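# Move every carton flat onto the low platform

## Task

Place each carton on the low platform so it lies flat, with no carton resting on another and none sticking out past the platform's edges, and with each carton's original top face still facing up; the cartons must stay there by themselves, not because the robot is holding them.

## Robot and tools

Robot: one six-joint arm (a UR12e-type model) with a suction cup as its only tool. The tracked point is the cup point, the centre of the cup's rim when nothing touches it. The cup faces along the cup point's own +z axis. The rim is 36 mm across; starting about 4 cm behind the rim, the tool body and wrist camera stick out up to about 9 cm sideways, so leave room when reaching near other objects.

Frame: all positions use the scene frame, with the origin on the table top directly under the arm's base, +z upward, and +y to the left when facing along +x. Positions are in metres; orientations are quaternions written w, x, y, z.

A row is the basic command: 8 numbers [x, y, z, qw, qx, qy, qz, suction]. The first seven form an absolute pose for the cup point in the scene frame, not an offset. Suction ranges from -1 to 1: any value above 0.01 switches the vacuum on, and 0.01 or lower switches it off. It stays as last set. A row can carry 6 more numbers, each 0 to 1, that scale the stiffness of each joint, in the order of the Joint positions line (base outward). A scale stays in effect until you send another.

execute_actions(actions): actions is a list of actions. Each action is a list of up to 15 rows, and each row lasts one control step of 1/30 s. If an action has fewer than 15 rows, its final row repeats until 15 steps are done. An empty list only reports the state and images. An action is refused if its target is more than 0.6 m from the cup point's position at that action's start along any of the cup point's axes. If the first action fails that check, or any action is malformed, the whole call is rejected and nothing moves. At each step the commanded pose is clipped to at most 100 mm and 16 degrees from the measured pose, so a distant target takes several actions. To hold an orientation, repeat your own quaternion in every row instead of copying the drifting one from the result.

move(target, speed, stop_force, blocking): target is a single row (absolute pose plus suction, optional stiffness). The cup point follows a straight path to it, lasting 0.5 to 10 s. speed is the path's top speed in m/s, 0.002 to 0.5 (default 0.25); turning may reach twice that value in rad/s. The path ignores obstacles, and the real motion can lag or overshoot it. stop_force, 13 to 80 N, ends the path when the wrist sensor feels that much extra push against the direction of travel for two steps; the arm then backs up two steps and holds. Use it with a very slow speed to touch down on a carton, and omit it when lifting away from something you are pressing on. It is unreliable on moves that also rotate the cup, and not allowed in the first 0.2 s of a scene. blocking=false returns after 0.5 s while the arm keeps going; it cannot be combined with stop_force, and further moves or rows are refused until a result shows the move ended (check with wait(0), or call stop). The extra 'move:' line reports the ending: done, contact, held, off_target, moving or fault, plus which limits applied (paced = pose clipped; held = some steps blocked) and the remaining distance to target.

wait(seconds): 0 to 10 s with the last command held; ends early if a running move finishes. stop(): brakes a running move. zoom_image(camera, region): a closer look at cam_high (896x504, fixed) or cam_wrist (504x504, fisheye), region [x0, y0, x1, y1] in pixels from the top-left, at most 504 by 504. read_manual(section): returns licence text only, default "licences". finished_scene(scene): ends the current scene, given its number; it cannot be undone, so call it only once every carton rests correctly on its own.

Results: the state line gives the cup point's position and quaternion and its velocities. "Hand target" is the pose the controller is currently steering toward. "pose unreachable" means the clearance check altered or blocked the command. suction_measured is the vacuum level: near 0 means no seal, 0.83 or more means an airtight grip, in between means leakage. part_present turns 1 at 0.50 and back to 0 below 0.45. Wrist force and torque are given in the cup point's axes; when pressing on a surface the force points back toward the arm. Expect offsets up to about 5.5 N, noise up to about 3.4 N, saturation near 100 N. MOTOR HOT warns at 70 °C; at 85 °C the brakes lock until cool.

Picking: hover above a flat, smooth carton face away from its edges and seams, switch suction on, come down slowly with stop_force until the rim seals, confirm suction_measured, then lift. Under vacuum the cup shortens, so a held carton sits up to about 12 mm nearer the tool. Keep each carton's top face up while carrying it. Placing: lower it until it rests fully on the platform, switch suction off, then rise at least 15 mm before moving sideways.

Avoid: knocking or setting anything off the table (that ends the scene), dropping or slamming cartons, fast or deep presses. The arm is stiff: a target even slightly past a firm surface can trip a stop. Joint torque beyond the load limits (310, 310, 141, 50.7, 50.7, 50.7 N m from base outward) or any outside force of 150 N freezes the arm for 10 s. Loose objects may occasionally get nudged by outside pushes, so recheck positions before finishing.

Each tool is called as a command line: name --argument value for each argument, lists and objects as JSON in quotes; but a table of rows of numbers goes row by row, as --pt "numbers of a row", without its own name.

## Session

execute_actions --actions '[]'

Scene clock: 0.00 s.
end_effector_position=(+0.6299, -0.0156, +0.2876) suction_measured=0.00 part_present=0 end_effector_quat_wxyz=(-0.007, +0.013, +1.000, +0.001) end_effector_velocity=(+0.001, -0.000, -0.001) end_effector_angular_velocity=(+0.001, +0.002, +0.001)
Joint positions: [-0.281 -1.557  2.145 -2.157 -1.57   2.862]
Joint velocities: [-0.001  0.002 -0.001  0.001  0.001 -0.001]
Motor temperatures (°C, as the motors report them): [25 28 27 30 30 28]
Wrist force (N, on the end effector, along its own x y z axes, offset not removed): no reading
Wrist torque (N m, same axes, about the end effector's origin, offset not removed): no reading
Hand target: +0.630, -0.016, +0.288; -0.007, +0.013, +1.000, +0.001
Joint stiffness scale: [1. 1. 1. 1. 1. 1.]
camera_calibration (this result's frames):
cam_wrist: T_world_to_cam=[[0.114858, -0.993333, 0.00985357, -0.0886436], [-0.878126, -0.0968887, 0.468517, 0.426691], [-0.464438, -0.0624653, -0.8834, 0.624604], [0, 0, 0, 1]] pos_world=[0.67496, -0.00769502, 0.352737]

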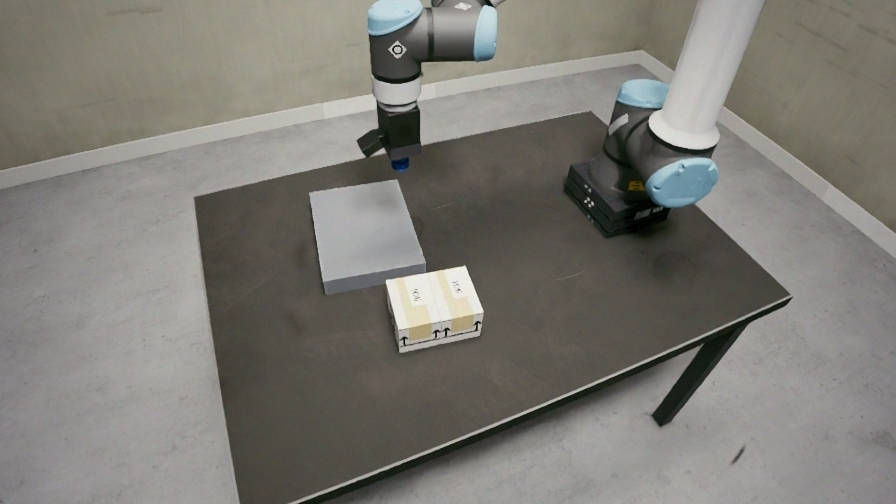

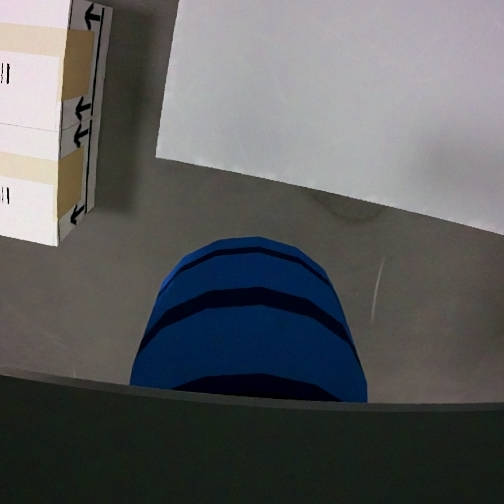

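move --target '[0.667,0.165,0.1,0,0,1,0,1]' --speed 0.35

move --target '[0.667,0.165,0.05,0,0,1,0,1]' --speed 0.035 --stop_force 15

Scene clock: 2.40 s.
end_effector_position=(+0.6650, +0.1632, +0.0996) suction_measured=0.00 part_present=0 end_effector_quat_wxyz=(-0.002, +0.001, +1.000, +0.000) end_effector_velocity=(+0.000, +0.003, +0.000) end_effector_angular_velocity=(-0.000, -0.002, +0.002)
Joint positions: [ 0.009 -1.216  2.177 -2.54  -1.571  3.127]
Joint velocities: [ 0.004  0.    -0.    -0.002 -0.     0.003]
Motor temperatures (°C, as the motors report them): [25 28 27 30 30 28]
Wrist force (N, on the end effector, along its own x y z axes, offset not removed): [1.8 1.1 4.9]
Wrist torque (N m, same axes, about the end effector's origin, offset not removed): [0.23 -0.33 -0.22]
Hand target: +0.667, +0.165, +0.100; -0.000, -0.000, +1.000, -0.000
Off the commanded pose: 0.003 m, 0 deg.
Joint stiffness scale: [1. 1. 1. 1. 1. 1.]
move: done
camera_calibration (this result's frames):
cam_wrist: T_world_to_cam=[[0.139676, -0.990107, 0.0133513, 0.0694095], [-0.880417, -0.118009, 0.459283, 0.568805], [-0.453164, -0.0759055, -0.88819, 0.481146], [0, 0, 0, 1]] pos_world=[0.709128, 0.172368, 0.165181]

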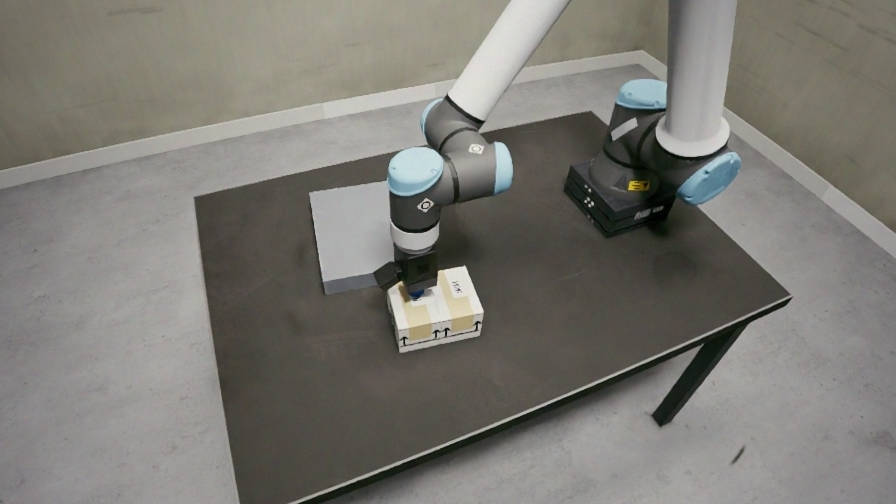

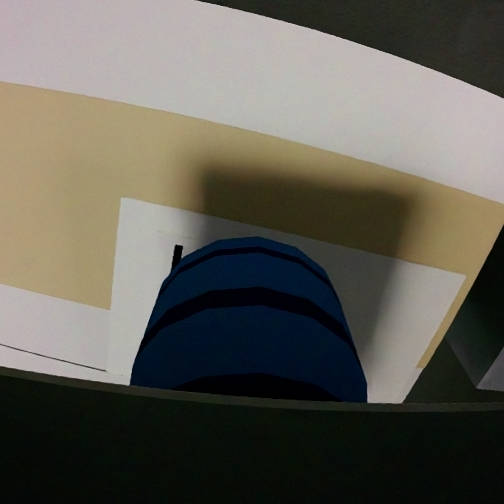

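Scene clock: 3.80 s.
end_effector_position=(+0.6724, +0.1633, +0.0737) suction_measured=0.89 part_present=1 end_effector_quat_wxyz=(+0.007, +0.001, +1.000, +0.000) end_effector_velocity=(-0.002, +0.000, +0.002) end_effector_angular_velocity=(+0.000, +0.013, -0.002)
Joint positions: [ 0.009 -1.167  2.181 -2.611 -1.571  3.127]
Joint velocities: [ 0.    -0.005 -0.004  0.022  0.     0.003]
Motor temperatures (°C, as the motors report them): [25 28 27 30 30 28]
Wrist force (N, on the end effector, along its own x y z axes, offset not removed): [-0.3 4.1 -3.9]
Wrist torque (N m, same axes, about the end effector's origin, offset not removed): [0.67 0.20 -0.18]
Hand target: +0.670, +0.163, +0.074; +0.004, +0.001, +1.000, +0.000
Off the commanded pose: 0.024 m, 1 deg.
Joint stiffness scale: [1. 1. 1. 1. 1. 1.]
move: contact
camera_calibration (this result's frames):
cam_wrist: T_world_to_cam=[[0.139575, -0.990079, 0.0161697, 0.0686293], [-0.888337, -0.117985, 0.443776, 0.593681], [-0.437466, -0.0763044, -0.895992, 0.451605], [0, 0, 0, 1]] pos_world=[0.715372, 0.172453, 0.140063]

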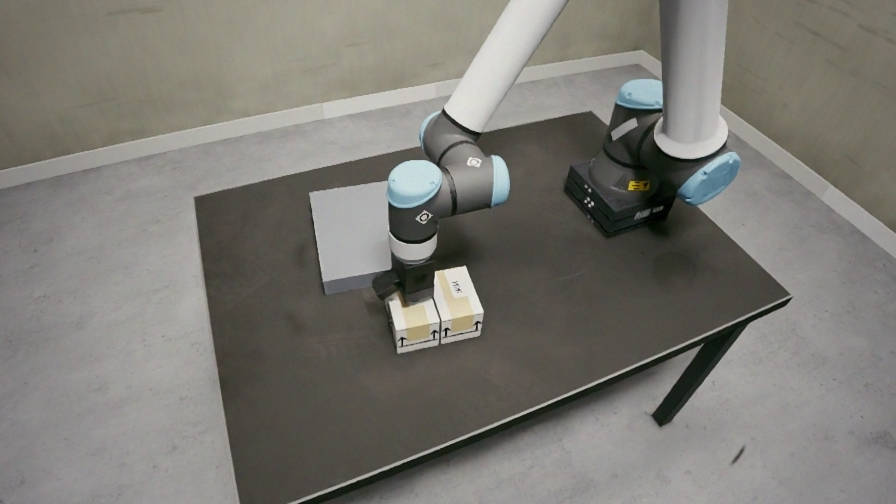

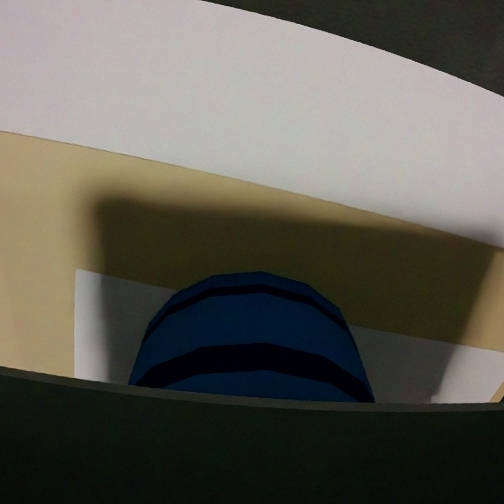

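move --target '[0.672,0.163,0.155,0,0,1,0,1]'

move --target '[0.68,-0.228,0.142,0,0,1,0,1]' --speed 0.3

move --target '[0.68,-0.228,0.1,0,0,1,0,1]' --speed 0.03 --stop_force 15

Scene clock: 8.07 s.
end_effector_position=(+0.6715, +0.1632, +0.1544) suction_measured=0.89 part_present=1 end_effector_quat_wxyz=(+0.000, +0.001, +1.000, +0.000) end_effector_velocity=(-0.001, +0.000, +0.000) end_effector_angular_velocity=(-0.000, +0.003, +0.002)
Joint positions: [ 0.009 -1.294  2.143 -2.431 -1.571  3.127]
Joint velocities: [ 0.    -0.001  0.     0.004 -0.    -0.002]
Motor temperatures (°C, as the motors report them): [25 28 27 30 30 28]
Wrist force (N, on the end effector, along its own x y z axes, offset not removed): [3.1 2.3 3.9]
Wrist torque (N m, same axes, about the end effector's origin, offset not removed): [0.53 -0.59 0.09]
Hand target: +0.672, +0.163, +0.155; +0.000, +0.000, +1.000, -0.000
Off the commanded pose: 0.001 m, 0 deg.
Joint stiffness scale: [1. 1. 1. 1. 1. 1.]
move: done
camera_calibration (this result's frames):
cam_wrist: T_world_to_cam=[[0.139909, -0.990066, 0.0139244, 0.0675133], [-0.881828, -0.118193, 0.45652, 0.550768], [-0.450339, -0.0761503, -0.889604, 0.531099], [0, 0, 0, 1]] pos_world=[0.715412, 0.172383, 0.220091]

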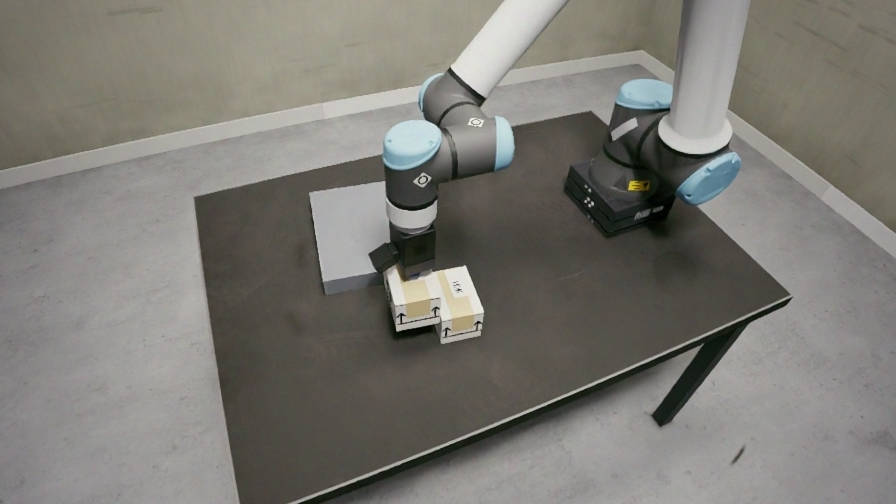

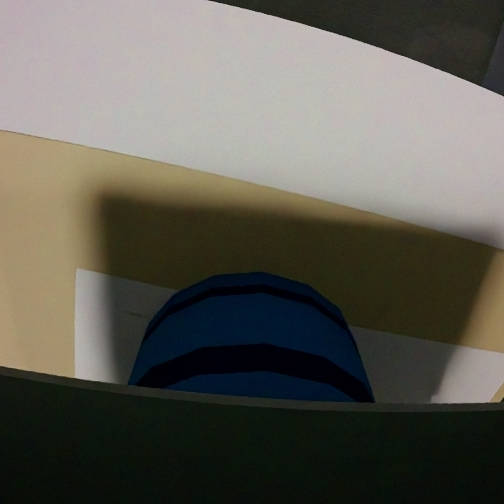

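Scene clock: 9.97 s.
end_effector_position=(+0.6779, -0.2268, +0.1411) suction_measured=0.89 part_present=1 end_effector_quat_wxyz=(-0.001, +0.002, +1.000, +0.000) end_effector_velocity=(+0.002, -0.001, +0.001) end_effector_angular_velocity=(+0.002, -0.000, +0.013)
Joint positions: [-0.546 -1.245  2.103 -2.438 -1.565  2.574]
Joint velocities: [-0.     0.001 -0.005  0.004  0.002 -0.014]
Motor temperatures (°C, as the motors report them): [25 28 27 30 30 28]
Wrist force (N, on the end effector, along its own x y z axes, offset not removed): [-0.6 5.1 8.7]
Wrist torque (N m, same axes, about the end effector's origin, offset not removed): [0.91 0.02 -0.15]
Hand target: +0.680, -0.227, +0.142; +0.001, +0.000, +1.000, +0.001
Off the commanded pose: 0.003 m, 0 deg.
Joint stiffness scale: [1. 1. 1. 1. 1. 1.]
move: done
camera_calibration (this result's frames):
cam_wrist: T_world_to_cam=[[0.137415, -0.990421, 0.0135586, -0.317675], [-0.881651, -0.116062, 0.457407, 0.516558], [-0.451452, -0.0748085, -0.889154, 0.493435], [0, 0, 0, 1]] pos_world=[0.721839, -0.217766, 0.20677]

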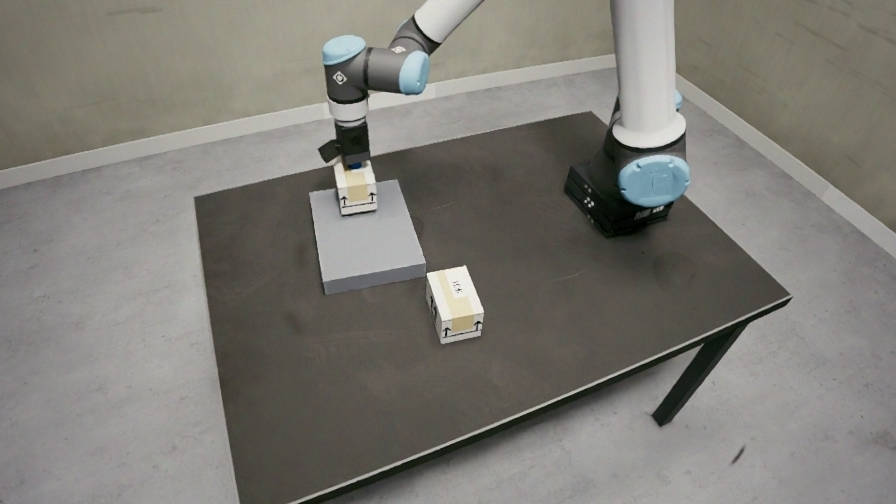

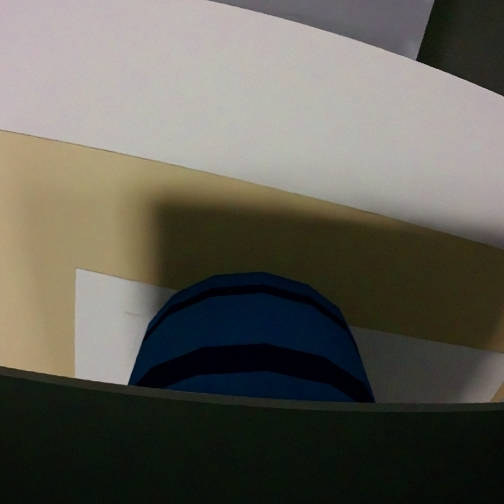

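Scene clock: 11.37 s.
end_effector_position=(+0.6846, -0.2313, +0.1217) suction_measured=0.89 part_present=1 end_effector_quat_wxyz=(+0.008, +0.001, +1.000, -0.005) end_effector_velocity=(-0.003, +0.002, -0.001) end_effector_angular_velocity=(+0.008, +0.014, +0.002)
Joint positions: [-0.546 -1.21   2.107 -2.496 -1.565  2.572]
Joint velocities: [ 0.001 -0.001 -0.002  0.02  -0.001 -0.001]
Motor temperatures (°C, as the motors report them): [25 28 27 30 30 28]
Wrist force (N, on the end effector, along its own x y z axes, offset not removed): [2.4 4.8 -3.6]
Wrist torque (N m, same axes, about the end effector's origin, offset not removed): [1.05 -0.38 -0.15]
Hand target: +0.683, -0.230, +0.122; +0.005, +0.001, +1.000, -0.003
Off the commanded pose: 0.022 m, 1 deg.
Joint stiffness scale: [1. 1. 1. 1. 1. 1.]
move: contact
camera_calibration (this result's frames):
cam_wrist: T_world_to_cam=[[0.138436, -0.990031, 0.0259429, -0.324873], [-0.888748, -0.11263, 0.444343, 0.53812], [-0.436992, -0.08457, -0.895481, 0.467542], [0, 0, 0, 1]] pos_world=[0.72754, -0.221486, 0.187993]

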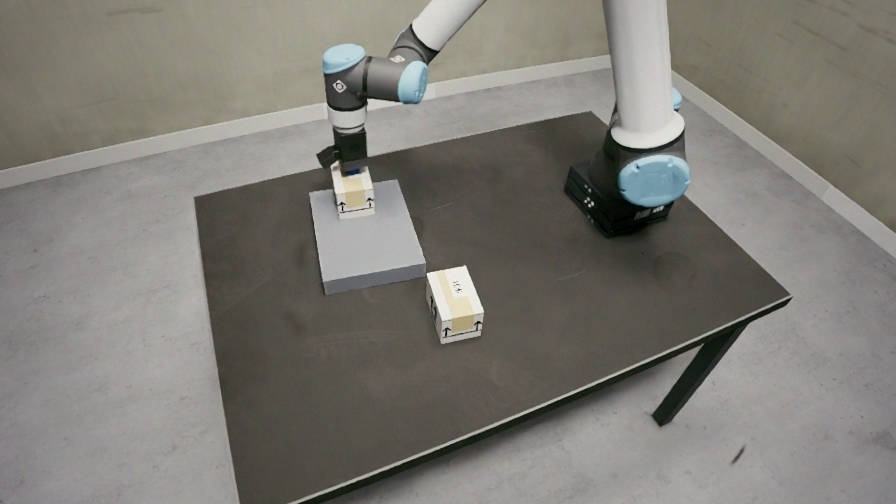

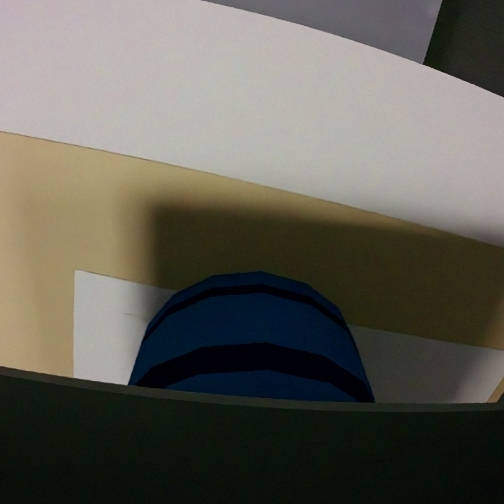

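move --target '[0.68,-0.225,0.135,0,0,1,0,1]'

move --target '[0.68,-0.19,0.133,0,0,1,0,1]'

move --target '[0.68,-0.19,0.1,0,0,1,0,1]' --speed 0.03 --stop_force 15

execute_actions --actions '[[[0.683,-0.192,0.12,0,0,1,0,0]],[[0.683,-0.192,0.14,0,0,1,0,0],[0.683,-0.192,0.15,0,0,1,0,0],[0.683,-0.192,0.17,0,0,1,0,0]]]'

move --target '[0.575,0.174,0.105,0,0,1,0,1]' --speed 0.4

move --target '[0.575,0.174,0.05,0,0,1,0,1]' --speed 0.035 --stop_force 15

move --target '[0.58,0.174,0.15,0,0,1,0,1]'

move --target '[0.695,-0.035,0.14,0,0,1,0,1]'

zoom_image --camera "cam_high" --region '[260, 100, 500, 340]'

Scene clock: 14.37 s.
end_effector_position=(+0.6783, -0.2256, +0.1336) suction_measured=0.89 part_present=1 end_effector_quat_wxyz=(-0.000, +0.001, +1.000, +0.000) end_effector_velocity=(-0.003, +0.002, -0.002) end_effector_angular_velocity=(+0.007, +0.010, +0.000)
Joint positions: [-0.544 -1.234  2.106 -2.452 -1.565  2.573]
Joint velocities: [-0.    -0.001  0.001  0.012  0.    -0.   ]
Motor temperatures (°C, as the motors report them): [25 28 27 30 30 28]
Wrist force (N, on the end effector, along its own x y z axes, offset not removed): [6.7 7.5 2.5]
Wrist torque (N m, same axes, about the end effector's origin, offset not removed): [1.44 -1.07 0.02]
Hand target: +0.680, -0.225, +0.135; +0.000, +0.000, +1.000, -0.000
Off the commanded pose: 0.002 m, 0 deg.
Joint stiffness scale: [1. 1. 1. 1. 1. 1.]
move: done
camera_calibration (this result's frames):
cam_wrist: T_world_to_cam=[[0.139945, -0.990067, 0.0135351, -0.318064], [-0.881405, -0.118334, 0.4573, 0.519862], [-0.451156, -0.0759268, -0.88921, 0.486572], [0, 0, 0, 1]] pos_world=[0.72224, -0.216443, 0.199236]

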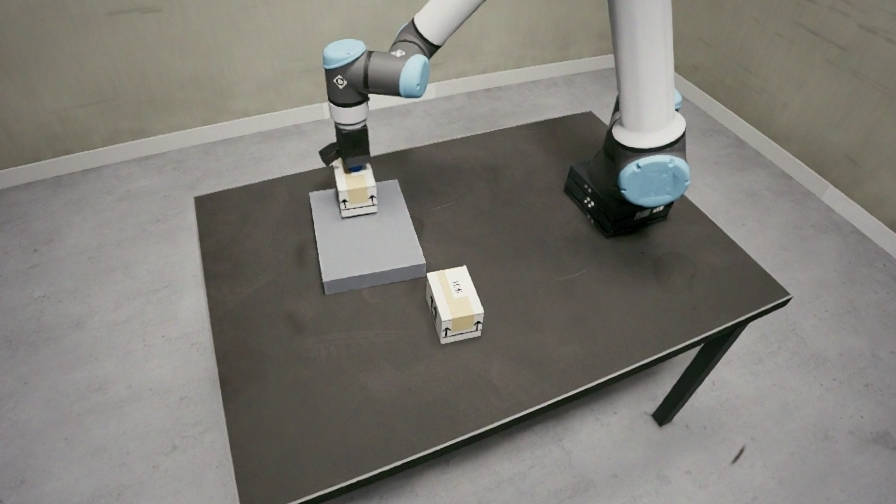

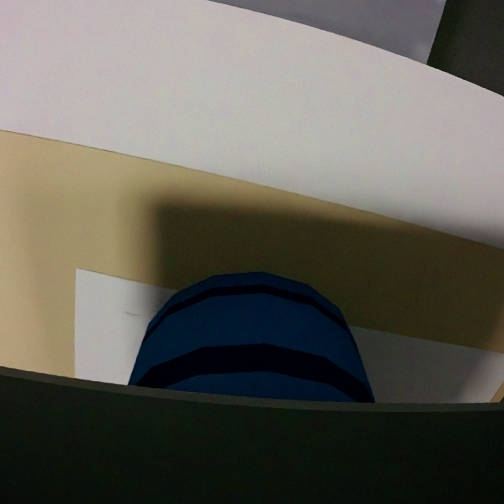

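Scene clock: 15.23 s.
end_effector_position=(+0.6813, -0.1913, +0.1333) suction_measured=0.89 part_present=1 end_effector_quat_wxyz=(+0.000, -0.001, +1.000, +0.000) end_effector_velocity=(+0.001, -0.000, +0.002) end_effector_angular_velocity=(-0.002, -0.004, -0.010)
Joint positions: [-0.5   -1.243  2.122 -2.461 -1.565  2.615]
Joint velocities: [-0.    -0.002  0.    -0.002  0.     0.01 ]
Motor temperatures (°C, as the motors report them): [25 28 27 30 30 28]
Wrist force (N, on the end effector, along its own x y z axes, offset not removed): [1.1 1.7 7.7]
Wrist torque (N m, same axes, about the end effector's origin, offset not removed): [0.25 -0.24 -0.27]
Hand target: +0.680, -0.190, +0.133; -0.000, -0.000, +1.000, -0.000
Off the commanded pose: 0.002 m, 0 deg.
Joint stiffness scale: [1. 1. 1. 1. 1. 1.]
move: done
camera_calibration (this result's frames):
cam_wrist: T_world_to_cam=[[0.142236, -0.98973, 0.0142869, -0.286102], [-0.881915, -0.120162, 0.455836, 0.526871], [-0.449437, -0.0774361, -0.889949, 0.48896], [0, 0, 0, 1]] pos_world=[0.725106, -0.181991, 0.19907]

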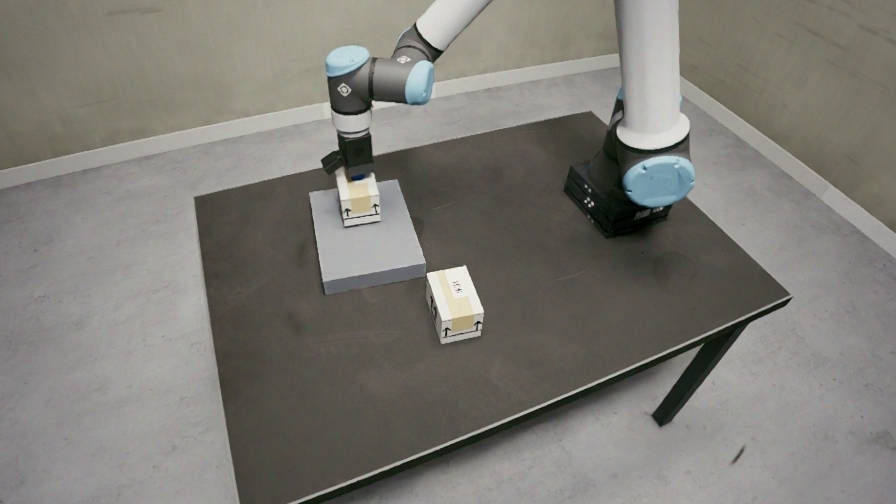

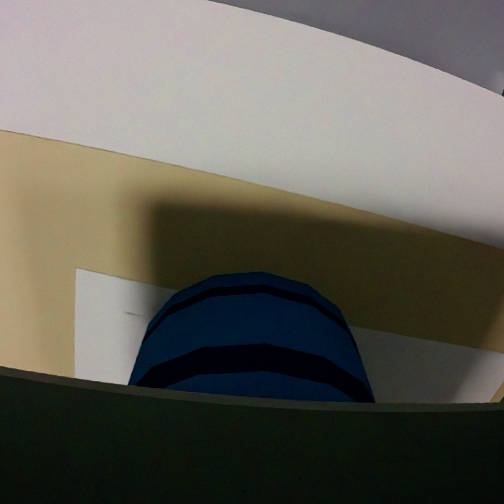

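Scene clock: 16.43 s.
end_effector_position=(+0.6873, -0.1948, +0.1218) suction_measured=0.89 part_present=1 end_effector_quat_wxyz=(+0.010, -0.000, +1.000, -0.005) end_effector_velocity=(-0.001, +0.002, +0.001) end_effector_angular_velocity=(+0.007, +0.010, +0.001)
Joint positions: [-0.5   -1.22   2.126 -2.509 -1.565  2.616]
Joint velocities: [ 0.001 -0.002 -0.004  0.018  0.001 -0.   ]
Motor temperatures (°C, as the motors report them): [25 28 27 30 30 28]
Wrist force (N, on the end effector, along its own x y z axes, offset not removed): [-2.7 -1.2 -2.1]
Wrist torque (N m, same axes, about the end effector's origin, offset not removed): [-0.13 0.29 -0.23]
Hand target: +0.686, -0.194, +0.122; +0.007, -0.000, +1.000, -0.004
Off the commanded pose: 0.023 m, 1 deg.
Joint stiffness scale: [1. 1. 1. 1. 1. 1.]
move: contact
camera_calibration (this result's frames):
cam_wrist: T_world_to_cam=[[0.141337, -0.989574, 0.0276907, -0.291278], [-0.890383, -0.114844, 0.440487, 0.545745], [-0.432714, -0.0869124, -0.897332, 0.468627], [0, 0, 0, 1]] pos_world=[0.729872, -0.184836, 0.188187]

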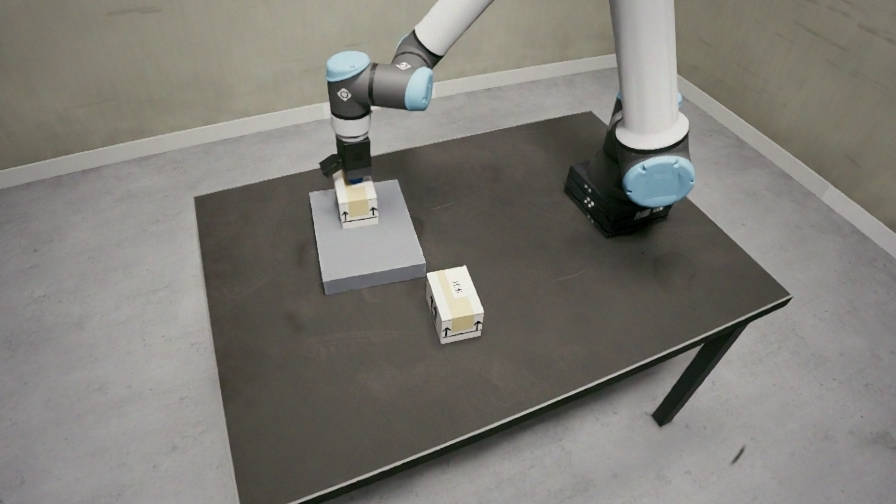

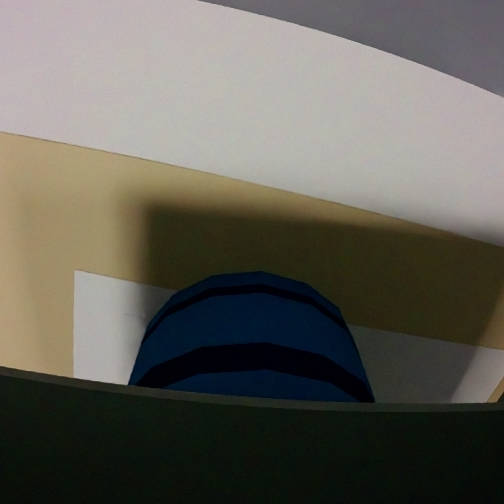

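Scene clock: 17.43 s.
end_effector_position=(+0.6850, -0.1932, +0.1741) suction_measured=0.00 part_present=0 end_effector_quat_wxyz=(+0.006, -0.000, +1.000, -0.003) end_effector_velocity=(-0.000, -0.000, +0.010) end_effector_angular_velocity=(+0.015, +0.026, -0.002)
Joint positions: [-0.5   -1.298  2.101 -2.397 -1.565  2.616]
Joint velocities: [-0.    -0.008 -0.023  0.062 -0.     0.001]
Motor temperatures (°C, as the motors report them): [25 28 27 30 30 28]
Wrist force (N, on the end effector, along its own x y z axes, offset not removed): [5.3 2.5 1.3]
Wrist torque (N m, same axes, about the end effector's origin, offset not removed): [0.32 -0.95 -0.03]
Hand target: +0.683, -0.192, +0.170; +0.000, +0.000, +1.000, -0.000
Off the commanded pose: 0.005 m, 1 deg.
Joint stiffness scale: [1. 1. 1. 1. 1. 1.]
camera_calibration (this result's frames):
cam_wrist: T_world_to_cam=[[0.141115, -0.989741, 0.0223487, -0.289726], [-0.887119, -0.116399, 0.446623, 0.517196], [-0.439439, -0.0828513, -0.894443, 0.519644], [0, 0, 0, 1]] pos_world=[0.728051, -0.1835, 0.240275]

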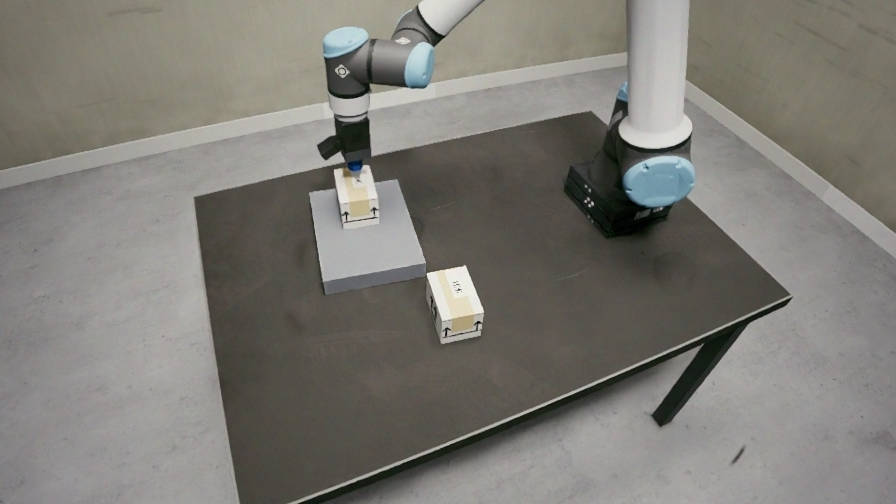

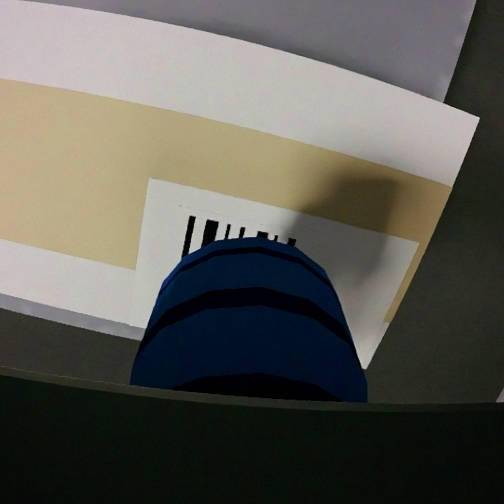

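Scene clock: 19.27 s.
end_effector_position=(+0.5729, +0.1721, +0.1047) suction_measured=0.00 part_present=0 end_effector_quat_wxyz=(-0.002, +0.000, +1.000, +0.000) end_effector_velocity=(-0.001, +0.004, -0.001) end_effector_angular_velocity=(-0.002, +0.001, -0.000)
Joint positions: [ 0.022 -1.328  2.341 -2.592 -1.572  3.139]
Joint velocities: [ 0.008  0.001 -0.    -0.    -0.002  0.008]
Motor temperatures (°C, as the motors report them): [25 28 27 30 30 28]
Wrist force (N, on the end effector, along its own x y z axes, offset not removed): [1.9 -0.8 -1.4]
Wrist torque (N m, same axes, about the end effector's origin, offset not removed): [0.01 -0.29 0.00]
Hand target: +0.575, +0.173, +0.105; -0.000, -0.000, +1.000, -0.001
Off the commanded pose: 0.003 m, 0 deg.
Joint stiffness scale: [1. 1. 1. 1. 1. 1.]
move: done
camera_calibration (this result's frames):
cam_wrist: T_world_to_cam=[[0.140031, -0.990051, 0.0137906, 0.0907673], [-0.880347, -0.118116, 0.459388, 0.486382], [-0.453188, -0.076469, -0.888129, 0.444649], [0, 0, 0, 1]] pos_world=[0.616985, 0.181316, 0.170216]

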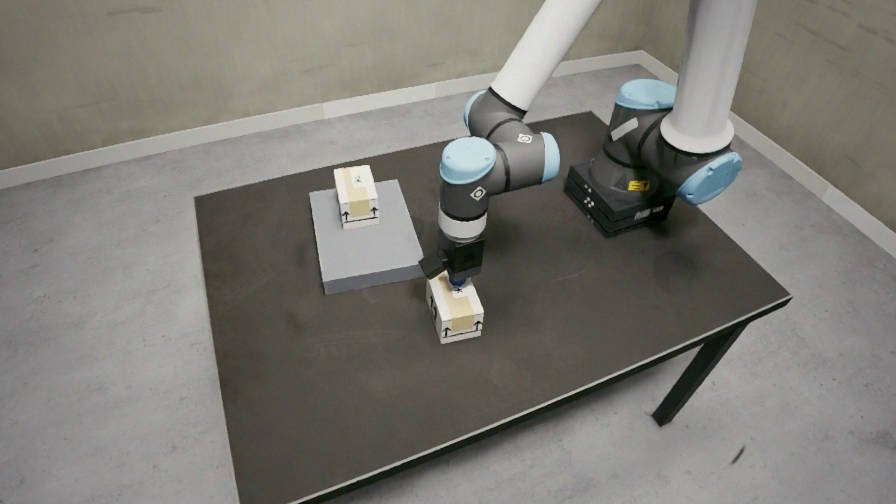

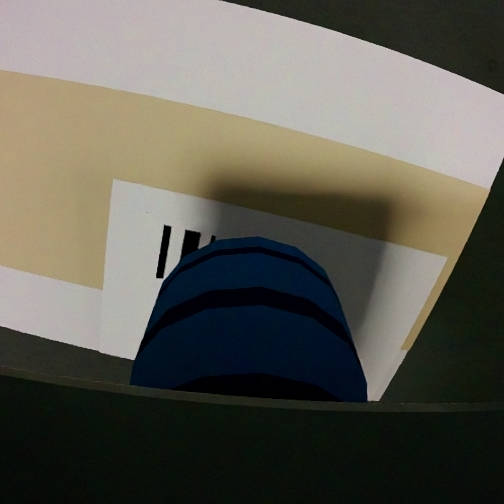

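Scene clock: 20.80 s.
end_effector_position=(+0.5811, +0.1724, +0.0736) suction_measured=0.89 part_present=1 end_effector_quat_wxyz=(+0.008, +0.000, +1.000, +0.000) end_effector_velocity=(-0.002, +0.000, +0.001) end_effector_angular_velocity=(+0.000, +0.019, -0.000)
Joint positions: [ 0.023 -1.258  2.347 -2.687 -1.572  3.14 ]
Joint velocities: [ 0.    -0.003 -0.008  0.029  0.     0.001]
Motor temperatures (°C, as the motors report them): [25 28 27 30 30 28]
Wrist force (N, on the end effector, along its own x y z axes, offset not removed): [3.5 9.9 -2.1]
Wrist torque (N m, same axes, about the end effector's origin, offset not removed): [1.70 -0.66 -0.09]
Hand target: +0.579, +0.172, +0.073; +0.004, +0.000, +1.000, +0.000
Off the commanded pose: 0.024 m, 1 deg.
Joint stiffness scale: [1. 1. 1. 1. 1. 1.]
move: contact
camera_calibration (this result's frames):
cam_wrist: T_world_to_cam=[[0.13988, -0.990029, 0.0166292, 0.0902444], [-0.889003, -0.118176, 0.44239, 0.514192], [-0.436014, -0.0766651, -0.896669, 0.41148], [0, 0, 0, 1]] pos_world=[0.623906, 0.181656, 0.139987]

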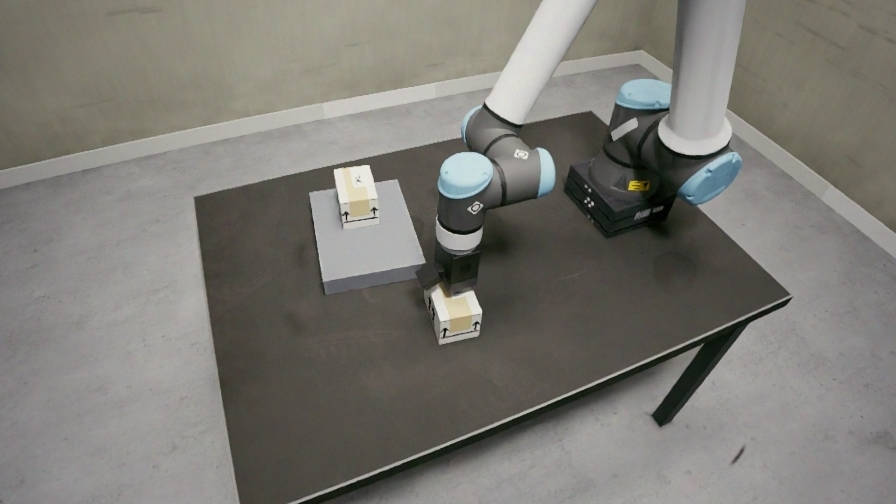

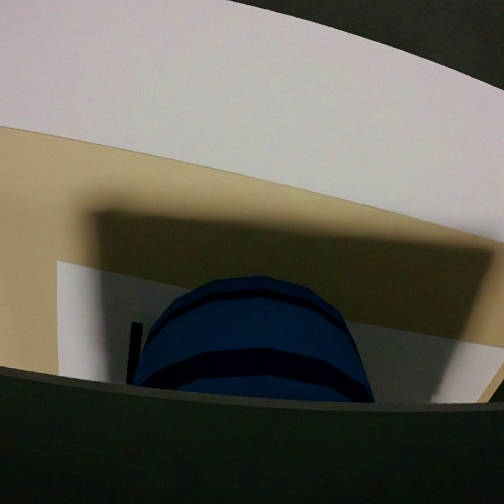

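Scene clock: 21.93 s.
end_effector_position=(+0.5791, +0.1732, +0.1490) suction_measured=0.89 part_present=1 end_effector_quat_wxyz=(-0.000, +0.000, +1.000, +0.000) end_effector_velocity=(-0.002, +0.000, -0.001) end_effector_angular_velocity=(-0.000, +0.006, +0.000)
Joint positions: [ 0.024 -1.402  2.308 -2.488 -1.572  3.141]
Joint velocities: [ 0.001  0.    -0.     0.006 -0.     0.   ]
Motor temperatures (°C, as the motors report them): [25 28 27 30 30 28]
Wrist force (N, on the end effector, along its own x y z axes, offset not removed): [2.1 2.2 5.6]
Wrist torque (N m, same axes, about the end effector's origin, offset not removed): [0.60 -0.42 -0.03]
Hand target: +0.580, +0.174, +0.150; +0.000, +0.000, +1.000, -0.000
Off the commanded pose: 0.002 m, 0 deg.
Joint stiffness scale: [1. 1. 1. 1. 1. 1.]
move: done
camera_calibration (this result's frames):
cam_wrist: T_world_to_cam=[[0.14047, -0.989983, 0.0142207, 0.0900287], [-0.881411, -0.118497, 0.457246, 0.472563], [-0.450981, -0.0767638, -0.889227, 0.485867], [0, 0, 0, 1]] pos_world=[0.622992, 0.182421, 0.214688]

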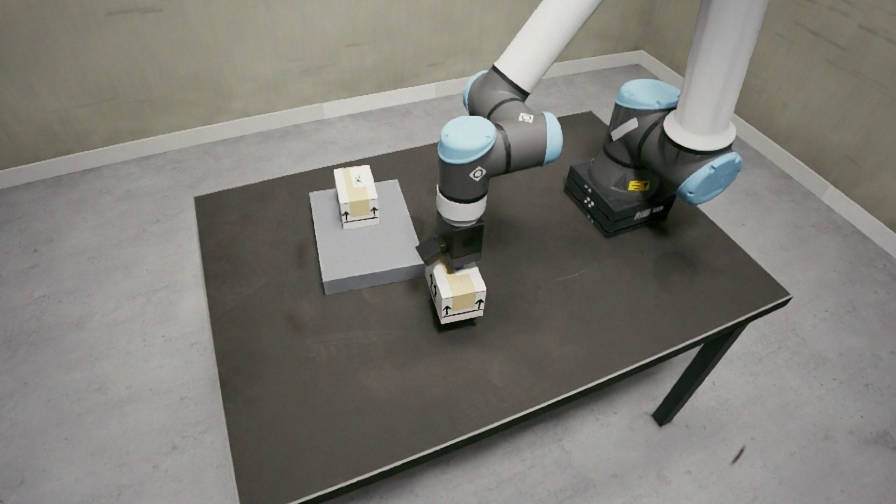

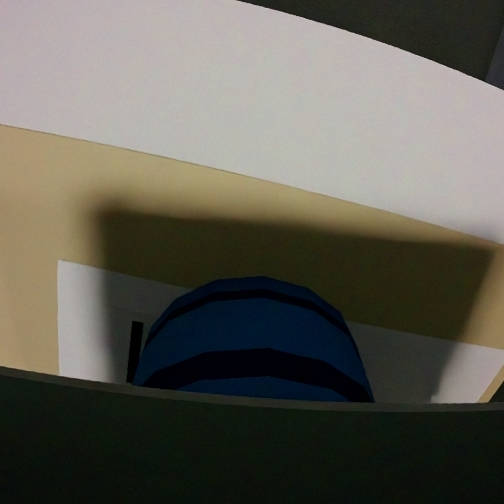

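Scene clock: 23.47 s.
end_effector_position=(+0.6926, -0.0346, +0.1390) suction_measured=0.89 part_present=1 end_effector_quat_wxyz=(-0.001, +0.001, +1.000, -0.000) end_effector_velocity=(+0.003, -0.000, +0.003) end_effector_angular_velocity=(+0.001, -0.002, +0.011)
Joint positions: [-0.279 -1.269  2.145 -2.457 -1.569  2.84 ]
Joint velocities: [ 0.     0.    -0.006  0.004  0.002 -0.011]
Motor temperatures (°C, as the motors report them): [25 28 27 30 30 28]
Wrist force (N, on the end effector, along its own x y z axes, offset not removed): [4.9 3.8 6.1]
Wrist torque (N m, same axes, about the end effector's origin, offset not removed): [0.85 -0.78 -0.12]
Hand target: +0.695, -0.035, +0.140; +0.000, +0.000, +1.000, +0.000
Off the commanded pose: 0.003 m, 0 deg.
Joint stiffness scale: [1. 1. 1. 1. 1. 1.]
move: done
camera_calibration (this result's frames):
cam_wrist: T_world_to_cam=[[0.13819, -0.990302, 0.0143575, -0.129939], [-0.881345, -0.116347, 0.457923, 0.552499], [-0.451811, -0.0759344, -0.888876, 0.512789], [0, 0, 0, 1]] pos_world=[0.736583, -0.025459, 0.204669]

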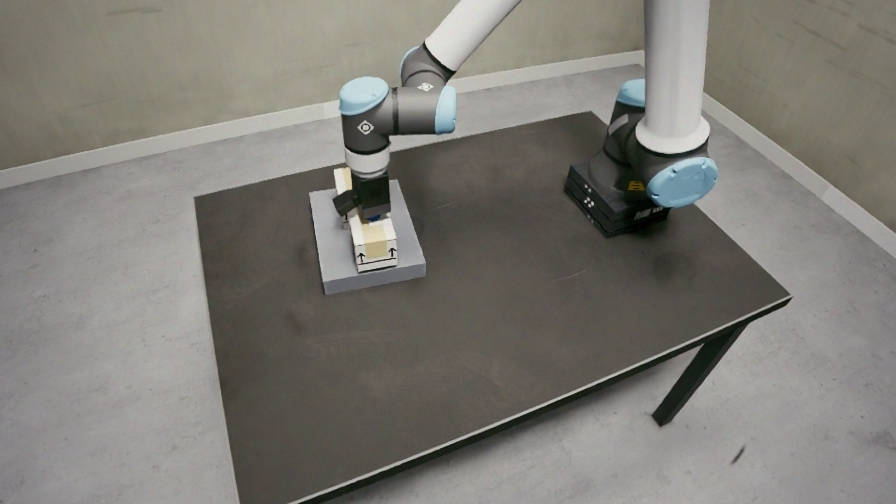

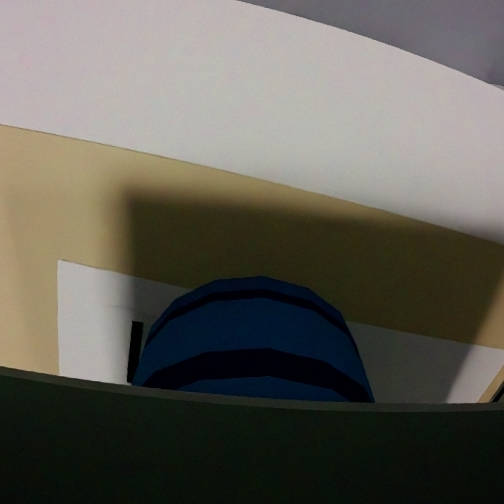

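Region (260, 100, 500, 340) of cam_high's 896x504 image, scaled by 2.100, with more detail than that image has.

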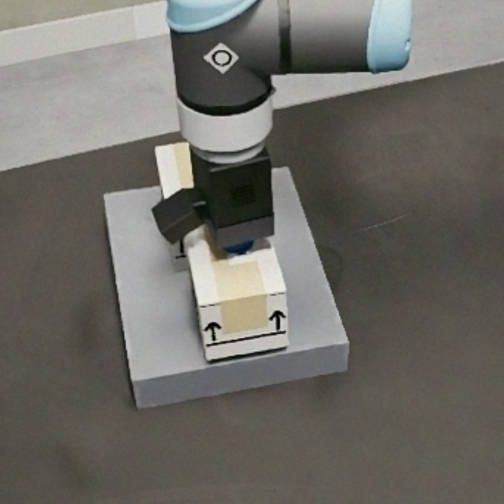

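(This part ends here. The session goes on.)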